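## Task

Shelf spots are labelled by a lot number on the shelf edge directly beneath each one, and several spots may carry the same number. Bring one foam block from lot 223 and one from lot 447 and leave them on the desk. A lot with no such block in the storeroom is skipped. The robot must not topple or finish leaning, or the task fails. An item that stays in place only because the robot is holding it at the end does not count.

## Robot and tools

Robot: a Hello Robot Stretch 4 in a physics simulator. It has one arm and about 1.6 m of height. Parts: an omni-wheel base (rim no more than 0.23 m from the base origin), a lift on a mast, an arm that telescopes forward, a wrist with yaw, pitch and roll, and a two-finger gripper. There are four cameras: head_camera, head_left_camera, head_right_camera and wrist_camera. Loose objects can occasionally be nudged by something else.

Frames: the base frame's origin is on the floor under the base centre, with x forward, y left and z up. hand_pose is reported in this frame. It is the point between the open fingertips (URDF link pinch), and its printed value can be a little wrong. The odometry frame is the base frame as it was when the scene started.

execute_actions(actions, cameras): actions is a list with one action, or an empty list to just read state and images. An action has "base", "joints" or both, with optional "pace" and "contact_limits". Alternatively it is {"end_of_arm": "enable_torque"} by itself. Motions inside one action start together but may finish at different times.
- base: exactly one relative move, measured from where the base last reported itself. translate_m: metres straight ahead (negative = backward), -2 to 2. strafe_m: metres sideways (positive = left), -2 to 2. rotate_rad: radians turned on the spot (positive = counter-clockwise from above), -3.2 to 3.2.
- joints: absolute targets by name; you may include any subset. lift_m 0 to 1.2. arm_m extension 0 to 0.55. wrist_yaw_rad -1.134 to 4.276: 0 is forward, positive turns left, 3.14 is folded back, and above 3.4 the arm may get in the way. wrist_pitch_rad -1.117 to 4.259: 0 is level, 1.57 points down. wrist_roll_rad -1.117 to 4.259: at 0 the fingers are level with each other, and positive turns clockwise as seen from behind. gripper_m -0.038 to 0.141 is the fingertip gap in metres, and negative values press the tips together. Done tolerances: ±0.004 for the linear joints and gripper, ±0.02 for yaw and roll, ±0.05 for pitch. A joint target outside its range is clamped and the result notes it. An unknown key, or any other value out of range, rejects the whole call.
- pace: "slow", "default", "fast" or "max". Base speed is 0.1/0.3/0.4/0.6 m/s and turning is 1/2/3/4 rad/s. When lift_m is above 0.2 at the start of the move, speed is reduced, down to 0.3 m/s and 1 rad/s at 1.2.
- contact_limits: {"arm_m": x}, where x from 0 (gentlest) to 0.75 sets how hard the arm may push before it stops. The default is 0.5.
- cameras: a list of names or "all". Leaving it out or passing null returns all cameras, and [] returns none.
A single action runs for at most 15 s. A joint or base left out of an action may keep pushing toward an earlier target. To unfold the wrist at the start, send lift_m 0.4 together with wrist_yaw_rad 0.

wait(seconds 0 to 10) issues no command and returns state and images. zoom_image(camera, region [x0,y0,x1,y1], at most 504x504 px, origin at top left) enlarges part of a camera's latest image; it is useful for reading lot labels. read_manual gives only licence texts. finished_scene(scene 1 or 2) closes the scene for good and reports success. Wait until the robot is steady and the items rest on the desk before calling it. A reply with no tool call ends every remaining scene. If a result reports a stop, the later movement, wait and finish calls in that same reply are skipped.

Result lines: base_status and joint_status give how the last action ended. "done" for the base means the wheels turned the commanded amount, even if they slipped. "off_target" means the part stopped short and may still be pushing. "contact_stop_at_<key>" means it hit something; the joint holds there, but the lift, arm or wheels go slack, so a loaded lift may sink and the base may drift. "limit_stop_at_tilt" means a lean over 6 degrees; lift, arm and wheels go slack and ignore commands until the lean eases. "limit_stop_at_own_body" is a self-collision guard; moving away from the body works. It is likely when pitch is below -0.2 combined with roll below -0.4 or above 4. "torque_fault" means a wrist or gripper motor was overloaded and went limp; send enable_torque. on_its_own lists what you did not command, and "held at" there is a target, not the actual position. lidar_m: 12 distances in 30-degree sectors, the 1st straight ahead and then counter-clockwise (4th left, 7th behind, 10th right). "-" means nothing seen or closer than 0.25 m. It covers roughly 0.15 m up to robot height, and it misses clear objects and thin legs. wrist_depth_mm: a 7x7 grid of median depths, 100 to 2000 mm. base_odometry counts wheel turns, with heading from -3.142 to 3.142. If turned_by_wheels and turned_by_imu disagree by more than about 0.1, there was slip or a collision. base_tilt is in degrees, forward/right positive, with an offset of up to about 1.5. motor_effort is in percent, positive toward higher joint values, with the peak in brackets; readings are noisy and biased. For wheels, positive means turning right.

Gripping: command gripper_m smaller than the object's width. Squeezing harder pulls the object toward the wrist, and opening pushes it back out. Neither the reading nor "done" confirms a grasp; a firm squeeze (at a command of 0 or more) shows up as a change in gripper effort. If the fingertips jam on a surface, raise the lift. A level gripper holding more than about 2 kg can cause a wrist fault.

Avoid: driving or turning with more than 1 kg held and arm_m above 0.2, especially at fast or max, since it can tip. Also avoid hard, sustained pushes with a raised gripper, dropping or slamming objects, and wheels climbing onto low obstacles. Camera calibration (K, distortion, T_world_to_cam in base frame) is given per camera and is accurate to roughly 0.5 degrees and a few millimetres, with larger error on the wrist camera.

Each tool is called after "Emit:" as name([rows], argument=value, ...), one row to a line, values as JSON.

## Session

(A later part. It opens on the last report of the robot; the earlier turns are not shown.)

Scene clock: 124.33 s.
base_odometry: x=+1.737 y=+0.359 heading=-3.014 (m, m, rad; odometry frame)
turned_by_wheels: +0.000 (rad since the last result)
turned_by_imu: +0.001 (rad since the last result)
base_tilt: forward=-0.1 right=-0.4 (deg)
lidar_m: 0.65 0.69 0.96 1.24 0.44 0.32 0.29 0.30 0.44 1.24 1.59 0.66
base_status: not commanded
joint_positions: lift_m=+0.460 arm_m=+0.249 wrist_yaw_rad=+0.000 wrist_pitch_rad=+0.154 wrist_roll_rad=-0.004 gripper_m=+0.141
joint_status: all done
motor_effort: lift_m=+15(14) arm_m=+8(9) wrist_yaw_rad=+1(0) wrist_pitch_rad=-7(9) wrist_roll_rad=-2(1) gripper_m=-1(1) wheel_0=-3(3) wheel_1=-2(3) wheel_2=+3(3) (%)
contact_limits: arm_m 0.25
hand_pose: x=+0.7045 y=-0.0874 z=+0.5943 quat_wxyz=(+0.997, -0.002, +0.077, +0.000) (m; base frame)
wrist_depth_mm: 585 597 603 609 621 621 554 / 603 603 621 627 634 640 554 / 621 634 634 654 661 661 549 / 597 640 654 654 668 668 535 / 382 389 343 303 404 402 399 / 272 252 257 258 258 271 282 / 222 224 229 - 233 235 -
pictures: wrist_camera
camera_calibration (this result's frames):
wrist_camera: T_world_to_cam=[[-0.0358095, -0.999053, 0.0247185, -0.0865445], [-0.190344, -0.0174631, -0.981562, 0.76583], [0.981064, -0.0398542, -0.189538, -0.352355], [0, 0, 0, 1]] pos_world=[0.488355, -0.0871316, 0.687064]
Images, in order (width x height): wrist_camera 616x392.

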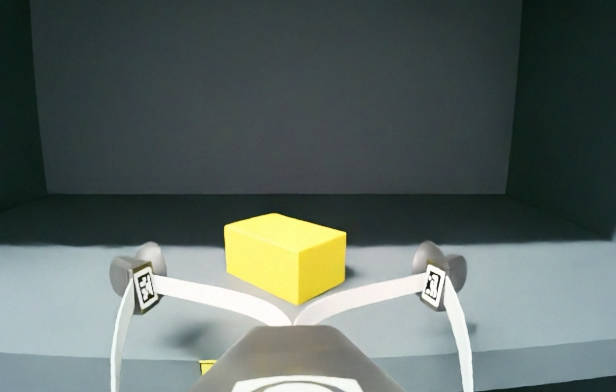

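Emit:
execute_actions([
  {"joints":{"lift_m":0.449}},
], cameras=[])

Emit:
execute_actions([
  {"joints":{"arm_m":0.345},"pace":"slow","contact_limits":{"arm_m":0.25}},
], cameras=["wrist_camera"])

Emit:
execute_actions([
  {"joints":{"gripper_m":0.03}},
], cameras=["wrist_camera"])

Scene clock: 125.43 s.
base_odometry: x=+1.737 y=+0.359 heading=-3.014 (m, m, rad; odometry frame)
turned_by_wheels: +0.000 (rad since the last result)
turned_by_imu: +0.000 (rad since the last result)
base_tilt: forward=+0.0 right=-0.4 (deg)
lidar_m: 0.66 0.67 0.94 1.24 0.46 0.31 0.30 0.32 0.44 1.25 1.60 0.68
base_status: not commanded
joint_positions: lift_m=+0.449 arm_m=+0.249 wrist_yaw_rad=+0.000 wrist_pitch_rad=+0.154 wrist_roll_rad=-0.004 gripper_m=+0.141
joint_status: all done
motor_effort: lift_m=+14(16) arm_m=+8(8) wrist_yaw_rad=-1(3) wrist_pitch_rad=-7(6) wrist_roll_rad=-1(0) gripper_m=+2(1) wheel_0=-3(3) wheel_1=-2(2) wheel_2=+3(3) (%)
hand_pose: x=+0.7045 y=-0.0874 z=+0.5833 quat_wxyz=(+0.997, -0.002, +0.077, +0.000) (m; base frame)
wrist_depth_mm: 585 597 603 609 615 621 554 / 609 615 621 627 634 640 544 / 627 634 640 640 661 661 554 / 591 591 603 609 609 621 535 / 353 359 336 297 375 373 373 / 253 234 237 239 239 250 262 / 217 220 223 - 229 233 -
pictures: none
No camera images: the call's "cameras" was empty. Leave "cameras" out to get every camera's image.

Scene clock: 127.67 s.
base_odometry: x=+1.737 y=+0.359 heading=-3.014 (m, m, rad; odometry frame)
turned_by_wheels: +0.000 (rad since the last result)
turned_by_imu: +0.001 (rad since the last result)
base_tilt: forward=+0.0 right=-0.5 (deg)
lidar_m: 0.64 0.68 0.97 1.25 0.44 0.31 0.29 0.32 0.43 1.24 1.59 0.69
base_status: not commanded
joint_positions: lift_m=+0.449 arm_m=+0.343 wrist_yaw_rad=+0.000 wrist_pitch_rad=+0.154 wrist_roll_rad=-0.004 gripper_m=+0.141
joint_status: all done
motor_effort: lift_m=+14(14) arm_m=+8(11) wrist_yaw_rad=-2(1) wrist_pitch_rad=-5(6) wrist_roll_rad=-1(1) gripper_m=-2(1) wheel_0=-3(3) wheel_1=-2(2) wheel_2=+3(3) (%)
contact_limits: arm_m 0.25
hand_pose: x=+0.7995 y=-0.0874 z=+0.5833 quat_wxyz=(+0.997, -0.002, +0.077, +0.000) (m; base frame)
wrist_depth_mm: 500 508 517 517 525 530 535 / 517 521 530 539 544 549 539 / 539 539 544 554 564 564 549 / 544 549 559 569 574 580 539 / 353 359 317 250 373 370 370 / 253 233 224 189 237 249 260 / 204 201 212 - 214 204 -
pictures: wrist_camera
camera_calibration (this result's frames):
wrist_camera: T_world_to_cam=[[-0.0358247, -0.999052, 0.0247183, -0.0828638], [-0.190344, -0.0174601, -0.981562, 0.773125], [0.981064, -0.0398692, -0.189538, -0.447619], [0, 0, 0, 1]] pos_world=[0.583334, -0.0871327, 0.676077]
Images, in order (width x height): wrist_camera 616x392.

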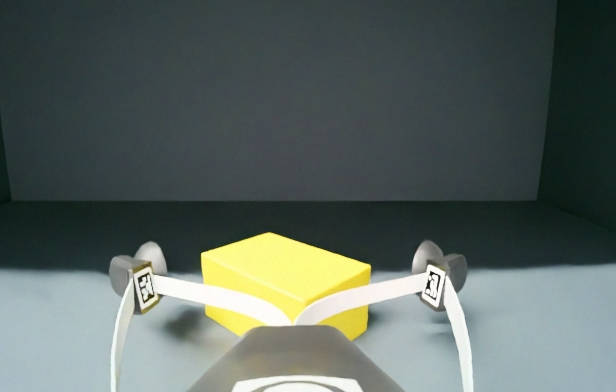

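Scene clock: 129.77 s.
base_odometry: x=+1.737 y=+0.359 heading=-3.014 (m, m, rad; odometry frame)
turned_by_wheels: +0.000 (rad since the last result)
turned_by_imu: +0.001 (rad since the last result)
base_tilt: forward=+0.0 right=-0.5 (deg)
lidar_m: 0.65 0.70 0.97 1.25 0.46 0.33 0.28 0.31 0.45 1.25 1.58 0.69
base_status: not commanded
joint_positions: lift_m=+0.449 arm_m=+0.343 wrist_yaw_rad=+0.000 wrist_pitch_rad=+0.155 wrist_roll_rad=-0.004 gripper_m=+0.030
joint_status: all done
motor_effort: lift_m=+14(14) arm_m=+8(8) wrist_yaw_rad=-2(0) wrist_pitch_rad=-5(5) wrist_roll_rad=-1(1) gripper_m=-17(19) wheel_0=-3(3) wheel_1=-2(2) wheel_2=+3(3) (%)
hand_pose: x=+0.7995 y=-0.0874 z=+0.5833 quat_wxyz=(+0.997, -0.002, +0.077, +0.000) (m; base frame)
wrist_depth_mm: 504 504 512 521 530 525 530 / 517 521 530 535 544 544 535 / 535 544 554 549 564 564 549 / 544 549 564 564 574 580 539 / 353 359 264 246 370 370 368 / 252 242 200 208 196 262 260 / 204 198 212 - 215 202 -
pictures: wrist_camera
camera_calibration (this result's frames):
wrist_camera: T_world_to_cam=[[-0.035872, -0.99905, 0.0247251, -0.0828437], [-0.190524, -0.0174505, -0.981527, 0.773196], [0.981027, -0.0399201, -0.189718, -0.447488], [0, 0, 0, 1]] pos_world=[0.583338, -0.0871362, 0.676065]
Images, in order (width x height): wrist_camera 616x392.

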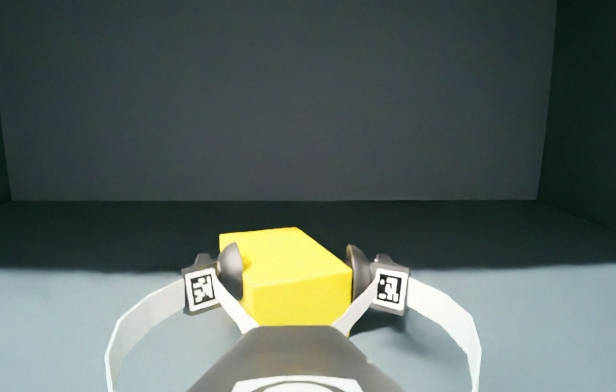

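Emit:
execute_actions([
  {"joints":{"gripper_m":0.015}},
], cameras=[])

Emit:
execute_actions([
  {"joints":{"lift_m":0.49}},
], cameras=["wrist_camera"])

Emit:
execute_actions([
  {"joints":{"arm_m":0}},
], cameras=["wrist_camera"])

Scene clock: 130.93 s.
base_odometry: x=+1.737 y=+0.359 heading=-3.014 (m, m, rad; odometry frame)
turned_by_wheels: +0.000 (rad since the last result)
turned_by_imu: +0.000 (rad since the last result)
base_tilt: forward=+0.0 right=-0.5 (deg)
lidar_m: 0.65 0.68 0.96 1.26 0.43 0.31 0.30 0.32 0.43 1.27 1.59 0.70
base_status: not commanded
joint_positions: lift_m=+0.449 arm_m=+0.343 wrist_yaw_rad=+0.000 wrist_pitch_rad=+0.155 wrist_roll_rad=-0.004 gripper_m=+0.015
joint_status: all done
motor_effort: lift_m=+14(14) arm_m=+8(8) wrist_yaw_rad=-1(0) wrist_pitch_rad=-6(8) wrist_roll_rad=+0(2) gripper_m=-20(21) wheel_0=-3(3) wheel_1=-2(3) wheel_2=+3(3) (%)
hand_pose: x=+0.7995 y=-0.0874 z=+0.5833 quat_wxyz=(+0.997, -0.002, +0.077, +0.000) (m; base frame)
wrist_depth_mm: 504 504 512 521 525 530 535 / 517 525 535 535 544 549 539 / 530 539 544 554 564 564 554 / 544 549 559 564 574 585 539 / 353 357 262 243 373 373 370 / 252 232 195 203 193 248 260 / 204 199 212 - 214 204 -
pictures: none
No camera images: the call's "cameras" was empty. Leave "cameras" out to get every camera's image.

Scene clock: 131.97 s.
base_odometry: x=+1.737 y=+0.359 heading=-3.014 (m, m, rad; odometry frame)
turned_by_wheels: +0.000 (rad since the last result)
turned_by_imu: +0.000 (rad since the last result)
base_tilt: forward=-0.1 right=-0.4 (deg)
lidar_m: 0.65 0.68 0.96 1.21 0.44 0.32 0.29 0.30 0.44 1.28 1.58 0.67
base_status: not commanded
joint_positions: lift_m=+0.490 arm_m=+0.343 wrist_yaw_rad=+0.000 wrist_pitch_rad=+0.155 wrist_roll_rad=-0.004 gripper_m=+0.015
joint_status: all done
motor_effort: lift_m=+25(25) arm_m=+8(9) wrist_yaw_rad=+1(1) wrist_pitch_rad=-6(7) wrist_roll_rad=-1(0) gripper_m=-22(21) wheel_0=-3(3) wheel_1=-2(2) wheel_2=+3(3) (%)
hand_pose: x=+0.7994 y=-0.0874 z=+0.6233 quat_wxyz=(+0.997, -0.002, +0.077, +0.000) (m; base frame)
wrist_depth_mm: 500 504 508 525 525 530 535 / 517 521 535 535 544 549 539 / 535 539 549 559 559 569 549 / 554 559 564 569 574 585 554 / 459 462 263 242 480 480 473 / 325 300 195 203 193 319 338 / 264 257 274 - 277 263 271
pictures: wrist_camera
camera_calibration (this result's frames):
wrist_camera: T_world_to_cam=[[-0.0358669, -0.99905, 0.0247325, -0.083843], [-0.190725, -0.0174505, -0.981488, 0.81265], [0.980988, -0.03992, -0.189918, -0.439729], [0, 0, 0, 1]] pos_world=[0.583355, -0.0871362, 0.716167]
Images, in order (width x height): wrist_camera 616x392.

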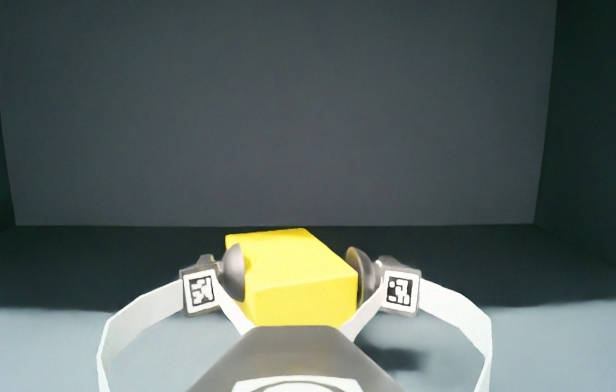

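Scene clock: 134.10 s.
base_odometry: x=+1.737 y=+0.359 heading=-3.014 (m, m, rad; odometry frame)
turned_by_wheels: +0.000 (rad since the last result)
turned_by_imu: +0.001 (rad since the last result)
base_tilt: forward=+0.0 right=-0.4 (deg)
lidar_m: 0.64 0.69 0.97 1.23 0.45 0.31 0.28 0.31 0.44 1.26 1.60 0.67
base_status: not commanded
joint_positions: lift_m=+0.490 arm_m=+0.001 wrist_yaw_rad=+0.000 wrist_pitch_rad=+0.155 wrist_roll_rad=-0.004 gripper_m=+0.015
joint_status: all done
motor_effort: lift_m=+25(25) arm_m=-9(6) wrist_yaw_rad=-1(1) wrist_pitch_rad=-9(9) wrist_roll_rad=-1(1) gripper_m=-21(20) wheel_0=-3(3) wheel_1=-2(2) wheel_2=+3(3) (%)
hand_pose: x=+0.4574 y=-0.0875 z=+0.6232 quat_wxyz=(+0.997, -0.002, +0.078, +0.000) (m; base frame)
wrist_depth_mm: 654 820 820 842 842 750 554 / 661 842 854 866 866 759 544 / 676 866 878 891 904 768 549 / 640 788 788 788 798 715 554 / 462 477 263 243 488 525 512 / 661 809 195 202 193 668 544 / 654 904 991 - 1008 707 549
pictures: wrist_camera
camera_calibration (this result's frames):
wrist_camera: T_world_to_cam=[[-0.0360104, -0.999045, 0.0247486, -0.0960957], [-0.191173, -0.0174208, -0.981402, 0.747441], [0.980896, -0.0400719, -0.190363, -0.103912], [0, 0, 0, 1]] pos_world=[0.241356, -0.0871469, 0.716137]
Images, in order (width x height): wrist_camera 616x392.

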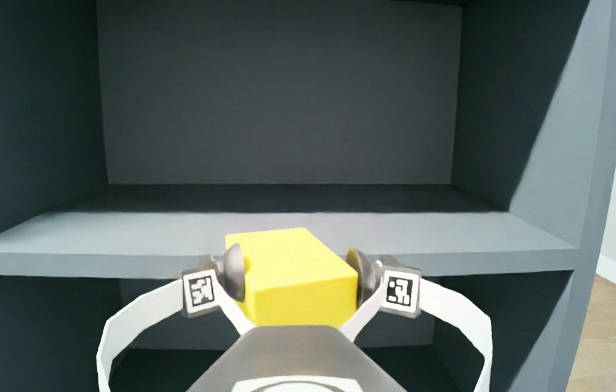

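Emit:
execute_actions([
  {"base":{"strafe_m":-1.04},"joints":{"lift_m":0.72,"wrist_pitch_rad":-0.02}},
], cameras=["head_camera"])

Scene clock: 139.37 s.
base_odometry: x=+1.605 y=+1.390 heading=-3.014 (m, m, rad; odometry frame)
turned_by_wheels: +0.000 (rad since the last result)
turned_by_imu: +0.000 (rad since the last result)
base_tilt: forward=+0.0 right=-0.5 (deg)
lidar_m: 1.93 0.83 0.97 1.26 0.44 0.32 0.30 0.32 0.44 0.46 0.49 0.71
base_status: done
joint_positions: lift_m=+0.720 arm_m=+0.001 wrist_yaw_rad=+0.000 wrist_pitch_rad=-0.017 wrist_roll_rad=-0.004 gripper_m=+0.015
joint_status: all done
motor_effort: lift_m=+24(25) arm_m=-9(8) wrist_yaw_rad=+0(1) wrist_pitch_rad=-9(13) wrist_roll_rad=-2(2) gripper_m=-20(20) wheel_0=+1(9) wheel_1=-1(11) wheel_2=+2(1) (%)
hand_pose: x=+0.4608 y=-0.0874 z=+0.9026 quat_wxyz=(+1.000, -0.002, -0.008, +0.000) (m; base frame)
wrist_depth_mm: - - - - 1464 778 559 / - - - - 1464 788 574 / - - - - 1499 798 580 / - - - - 1464 809 580 / - - 264 243 1182 809 574 / - - 195 202 193 699 569 / 1808 1808 1983 - 1308 732 569
pictures: head_camera
Images, in order (width x height): head_camera 420x560.

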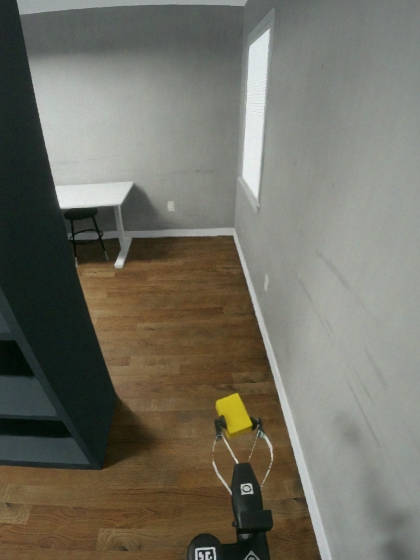

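Emit:
execute_actions([
  {"base":{"translate_m":1.85},"pace":"fast"},
], cameras=[])

Emit:
execute_actions([
  {"base":{"strafe_m":1.5},"pace":"fast"},
], cameras=["head_camera"])

Scene clock: 145.80 s.
base_odometry: x=-0.230 y=+1.155 heading=-3.014 (m, m, rad; odometry frame)
turned_by_wheels: +0.000 (rad since the last result)
turned_by_imu: +0.009 (rad since the last result)
base_tilt: forward=+0.0 right=-0.4 (deg)
lidar_m: 1.55 1.02 1.11 2.69 0.99 0.84 1.96 0.68 0.50 0.46 0.51 0.68
base_status: done
joint_positions: lift_m=+0.720 arm_m=+0.001 wrist_yaw_rad=+0.000 wrist_pitch_rad=-0.017 wrist_roll_rad=-0.004 gripper_m=+0.015
joint_status: not commanded
motor_effort: lift_m=+24(24) arm_m=-8(8) wrist_yaw_rad=-2(2) wrist_pitch_rad=-9(8) wrist_roll_rad=-1(1) gripper_m=-21(21) wheel_0=+2(8) wheel_1=+2(8) wheel_2=+2(11) (%)
hand_pose: x=+0.4608 y=-0.0874 z=+0.9027 quat_wxyz=(+1.000, -0.002, -0.008, +0.000) (m; base frame)
wrist_depth_mm: 1308 1308 1336 1336 1281 798 580 / 1255 1308 1308 1336 1366 820 585 / 1308 1308 1336 1336 1336 809 585 / 1281 1336 1308 1336 1366 831 591 / 1308 1366 263 243 1255 820 569 / 1308 1336 195 202 193 723 585 / 1366 1366 1366 - 1366 768 591
pictures: none
No camera images: the call's "cameras" was empty. Leave "cameras" out to get every camera's image.

Scene clock: 150.77 s.
base_odometry: x=-0.038 y=-0.333 heading=-3.014 (m, m, rad; odometry frame)
turned_by_wheels: +0.000 (rad since the last result)
turned_by_imu: +0.005 (rad since the last result)
base_tilt: forward=+0.0 right=-0.4 (deg)
lidar_m: 0.75 0.79 2.25 2.25 0.97 0.69 0.66 0.69 1.00 1.98 1.12 0.79
base_status: done
joint_positions: lift_m=+0.720 arm_m=+0.001 wrist_yaw_rad=+0.000 wrist_pitch_rad=-0.017 wrist_roll_rad=-0.004 gripper_m=+0.015
joint_status: not commanded
motor_effort: lift_m=+24(24) arm_m=-8(8) wrist_yaw_rad=-3(1) wrist_pitch_rad=-5(9) wrist_roll_rad=-1(1) gripper_m=-21(22) wheel_0=+2(13) wheel_1=-2(10) wheel_2=+1(1) (%)
hand_pose: x=+0.4608 y=-0.0874 z=+0.9027 quat_wxyz=(+1.000, -0.002, -0.008, +0.000) (m; base frame)
wrist_depth_mm: 1308 1308 1308 1336 1336 1366 1366 / 1308 1308 1336 1336 1366 1366 1397 / 1308 1336 1366 1366 1366 1397 1397 / 1308 1336 1366 1336 1397 1397 1430 / 1098 1118 264 243 1160 1138 1397 / 621 554 195 203 193 603 691 / 904 1366 1366 - 820 976 1430
pictures: head_camera
Images, in order (width x height): head_camera 420x560.

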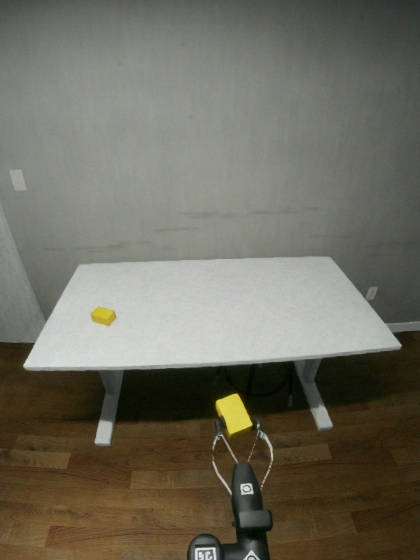

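Emit:
execute_actions([
  {"base":{"translate_m":0.22},"joints":{"arm_m":0.35}},
], cameras=[])

Emit:
execute_actions([
  {"joints":{"lift_m":0.594}},
], cameras=["wrist_camera"])

Emit:
execute_actions([
  {"joints":{"gripper_m":0.12}},
], cameras=[])

Emit:
execute_actions([
  {"joints":{"arm_m":0}},
], cameras=["head_camera"])

Scene clock: 153.40 s.
base_odometry: x=-0.256 y=-0.361 heading=-3.013 (m, m, rad; odometry frame)
turned_by_wheels: +0.000 (rad since the last result)
turned_by_imu: +0.002 (rad since the last result)
base_tilt: forward=-0.1 right=-0.4 (deg)
lidar_m: 0.54 0.57 0.81 2.26 1.28 0.94 0.88 0.94 1.31 1.97 0.81 0.54
base_status: done
joint_positions: lift_m=+0.720 arm_m=+0.349 wrist_yaw_rad=+0.000 wrist_pitch_rad=-0.017 wrist_roll_rad=-0.004 gripper_m=+0.015
joint_status: all done
motor_effort: lift_m=+24(24) arm_m=+8(11) wrist_yaw_rad=-2(1) wrist_pitch_rad=-6(8) wrist_roll_rad=-1(0) gripper_m=-19(20) wheel_0=+1(8) wheel_1=+4(8) wheel_2=+1(10) (%)
hand_pose: x=+0.8079 y=-0.0874 z=+0.9028 quat_wxyz=(+1.000, -0.002, -0.009, +0.000) (m; base frame)
wrist_depth_mm: 750 759 768 778 798 788 798 / 759 759 788 778 788 798 809 / 768 778 778 788 798 809 820 / 768 788 788 798 820 820 820 / 788 798 263 243 809 820 831 / 615 549 195 203 193 585 627 / 459 442 477 - 484 449 466
pictures: none
No camera images: the call's "cameras" was empty. Leave "cameras" out to get every camera's image.

Scene clock: 154.97 s.
base_odometry: x=-0.256 y=-0.361 heading=-3.013 (m, m, rad; odometry frame)
turned_by_wheels: +0.000 (rad since the last result)
turned_by_imu: +0.001 (rad since the last result)
base_tilt: forward=+0.0 right=-0.5 (deg)
lidar_m: 0.54 0.58 0.79 2.22 1.26 0.93 0.89 0.94 1.31 1.94 0.81 0.59
base_status: not commanded
joint_positions: lift_m=+0.594 arm_m=+0.349 wrist_yaw_rad=+0.000 wrist_pitch_rad=-0.017 wrist_roll_rad=-0.004 gripper_m=+0.015
joint_status: all done
motor_effort: lift_m=+15(23) arm_m=+8(8) wrist_yaw_rad=-1(2) wrist_pitch_rad=-6(8) wrist_roll_rad=-1(1) gripper_m=-20(20) wheel_0=+1(1) wheel_1=+3(3) wheel_2=+1(1) (%)
hand_pose: x=+0.8079 y=-0.0874 z=+0.7775 quat_wxyz=(+1.000, -0.002, -0.009, +0.000) (m; base frame)
wrist_depth_mm: 759 768 768 778 788 798 809 / 768 768 778 788 798 798 809 / 768 778 788 788 809 820 820 / 768 778 788 788 809 809 831 / 492 508 263 243 521 512 504 / 282 250 195 202 193 267 289 / 210 203 220 - 221 205 -
pictures: wrist_camera
camera_calibration (this result's frames):
wrist_camera: T_world_to_cam=[[-0.0394323, -0.999056, 0.0182313, -0.0793809], [-0.0201563, -0.0174465, -0.999645, 0.841958], [0.999019, -0.0397857, -0.0194494, -0.565827], [0, 0, 0, 1]] pos_world=[0.579113, -0.0871286, 0.832101]
Images, in order (width x height): wrist_camera 616x392.

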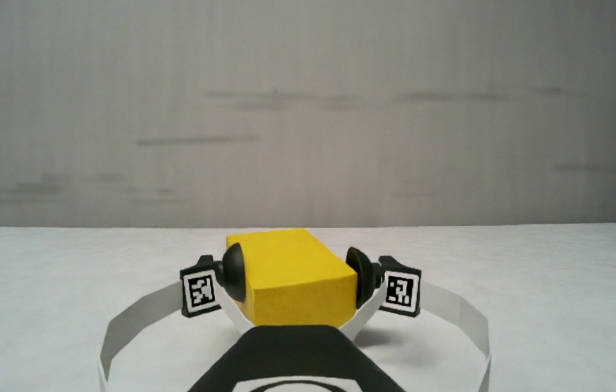

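Scene clock: 156.87 s.
base_odometry: x=-0.256 y=-0.361 heading=-3.013 (m, m, rad; odometry frame)
turned_by_wheels: +0.000 (rad since the last result)
turned_by_imu: +0.001 (rad since the last result)
base_tilt: forward=+0.0 right=-0.5 (deg)
lidar_m: 0.54 0.54 0.82 2.24 1.29 0.95 0.88 0.91 1.30 1.96 0.81 0.59
base_status: not commanded
joint_positions: lift_m=+0.594 arm_m=+0.349 wrist_yaw_rad=+0.000 wrist_pitch_rad=-0.017 wrist_roll_rad=-0.004 gripper_m=+0.120
joint_status: all done
motor_effort: lift_m=+15(14) arm_m=+9(8) wrist_yaw_rad=-1(4) wrist_pitch_rad=-8(6) wrist_roll_rad=+0(1) gripper_m=+0(21) wheel_0=+1(1) wheel_1=+3(3) wheel_2=+1(1) (%)
hand_pose: x=+0.8079 y=-0.0874 z=+0.7775 quat_wxyz=(+1.000, -0.002, -0.009, +0.000) (m; base frame)
wrist_depth_mm: 759 768 768 778 798 809 809 / 768 768 788 778 788 809 820 / 768 768 778 798 798 809 809 / 778 778 788 798 809 820 820 / 496 504 521 525 521 517 504 / 283 265 210 213 255 291 287 / 211 204 220 - 220 204 -
pictures: none
No camera images: the call's "cameras" was empty. Leave "cameras" out to get every camera's image.

Scene clock: 159.03 s.
base_odometry: x=-0.256 y=-0.361 heading=-3.013 (m, m, rad; odometry frame)
turned_by_wheels: +0.000 (rad since the last result)
turned_by_imu: +0.001 (rad since the last result)
base_tilt: forward=-0.1 right=-0.4 (deg)
lidar_m: 0.53 0.59 0.79 2.22 1.26 0.92 0.89 0.96 1.31 1.96 0.81 0.57
base_status: not commanded
joint_positions: lift_m=+0.594 arm_m=+0.002 wrist_yaw_rad=+0.000 wrist_pitch_rad=-0.017 wrist_roll_rad=-0.004 gripper_m=+0.120
joint_status: all done
motor_effort: lift_m=+14(15) arm_m=-9(8) wrist_yaw_rad=-2(4) wrist_pitch_rad=-7(7) wrist_roll_rad=-2(1) gripper_m=+0(1) wheel_0=+1(1) wheel_1=+3(3) wheel_2=+1(1) (%)
hand_pose: x=+0.4608 y=-0.0874 z=+0.7776 quat_wxyz=(+1.000, -0.002, -0.009, +0.000) (m; base frame)
wrist_depth_mm: 1078 1078 1098 1138 1118 1160 1160 / 1078 1118 1098 1118 1118 1160 1160 / 1098 1138 1118 1160 1138 1182 1182 / 1118 1118 1138 1160 1160 1182 1182 / 508 517 535 539 535 530 517 / 349 334 340 345 351 362 741 / 1138 1160 1160 - 569 559 798
pictures: head_camera
Images, in order (width x height): head_camera 420x560.

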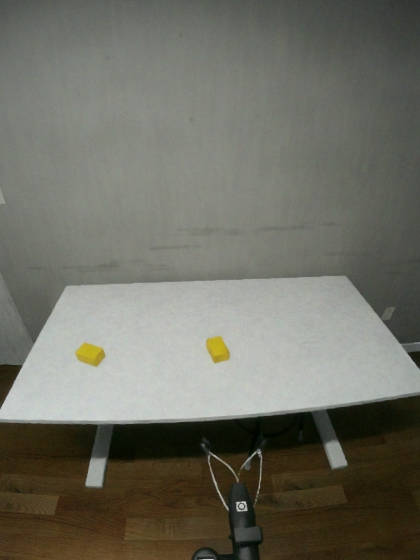

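Emit:
finished_scene(scene=2)

The scene is finished: the task was done.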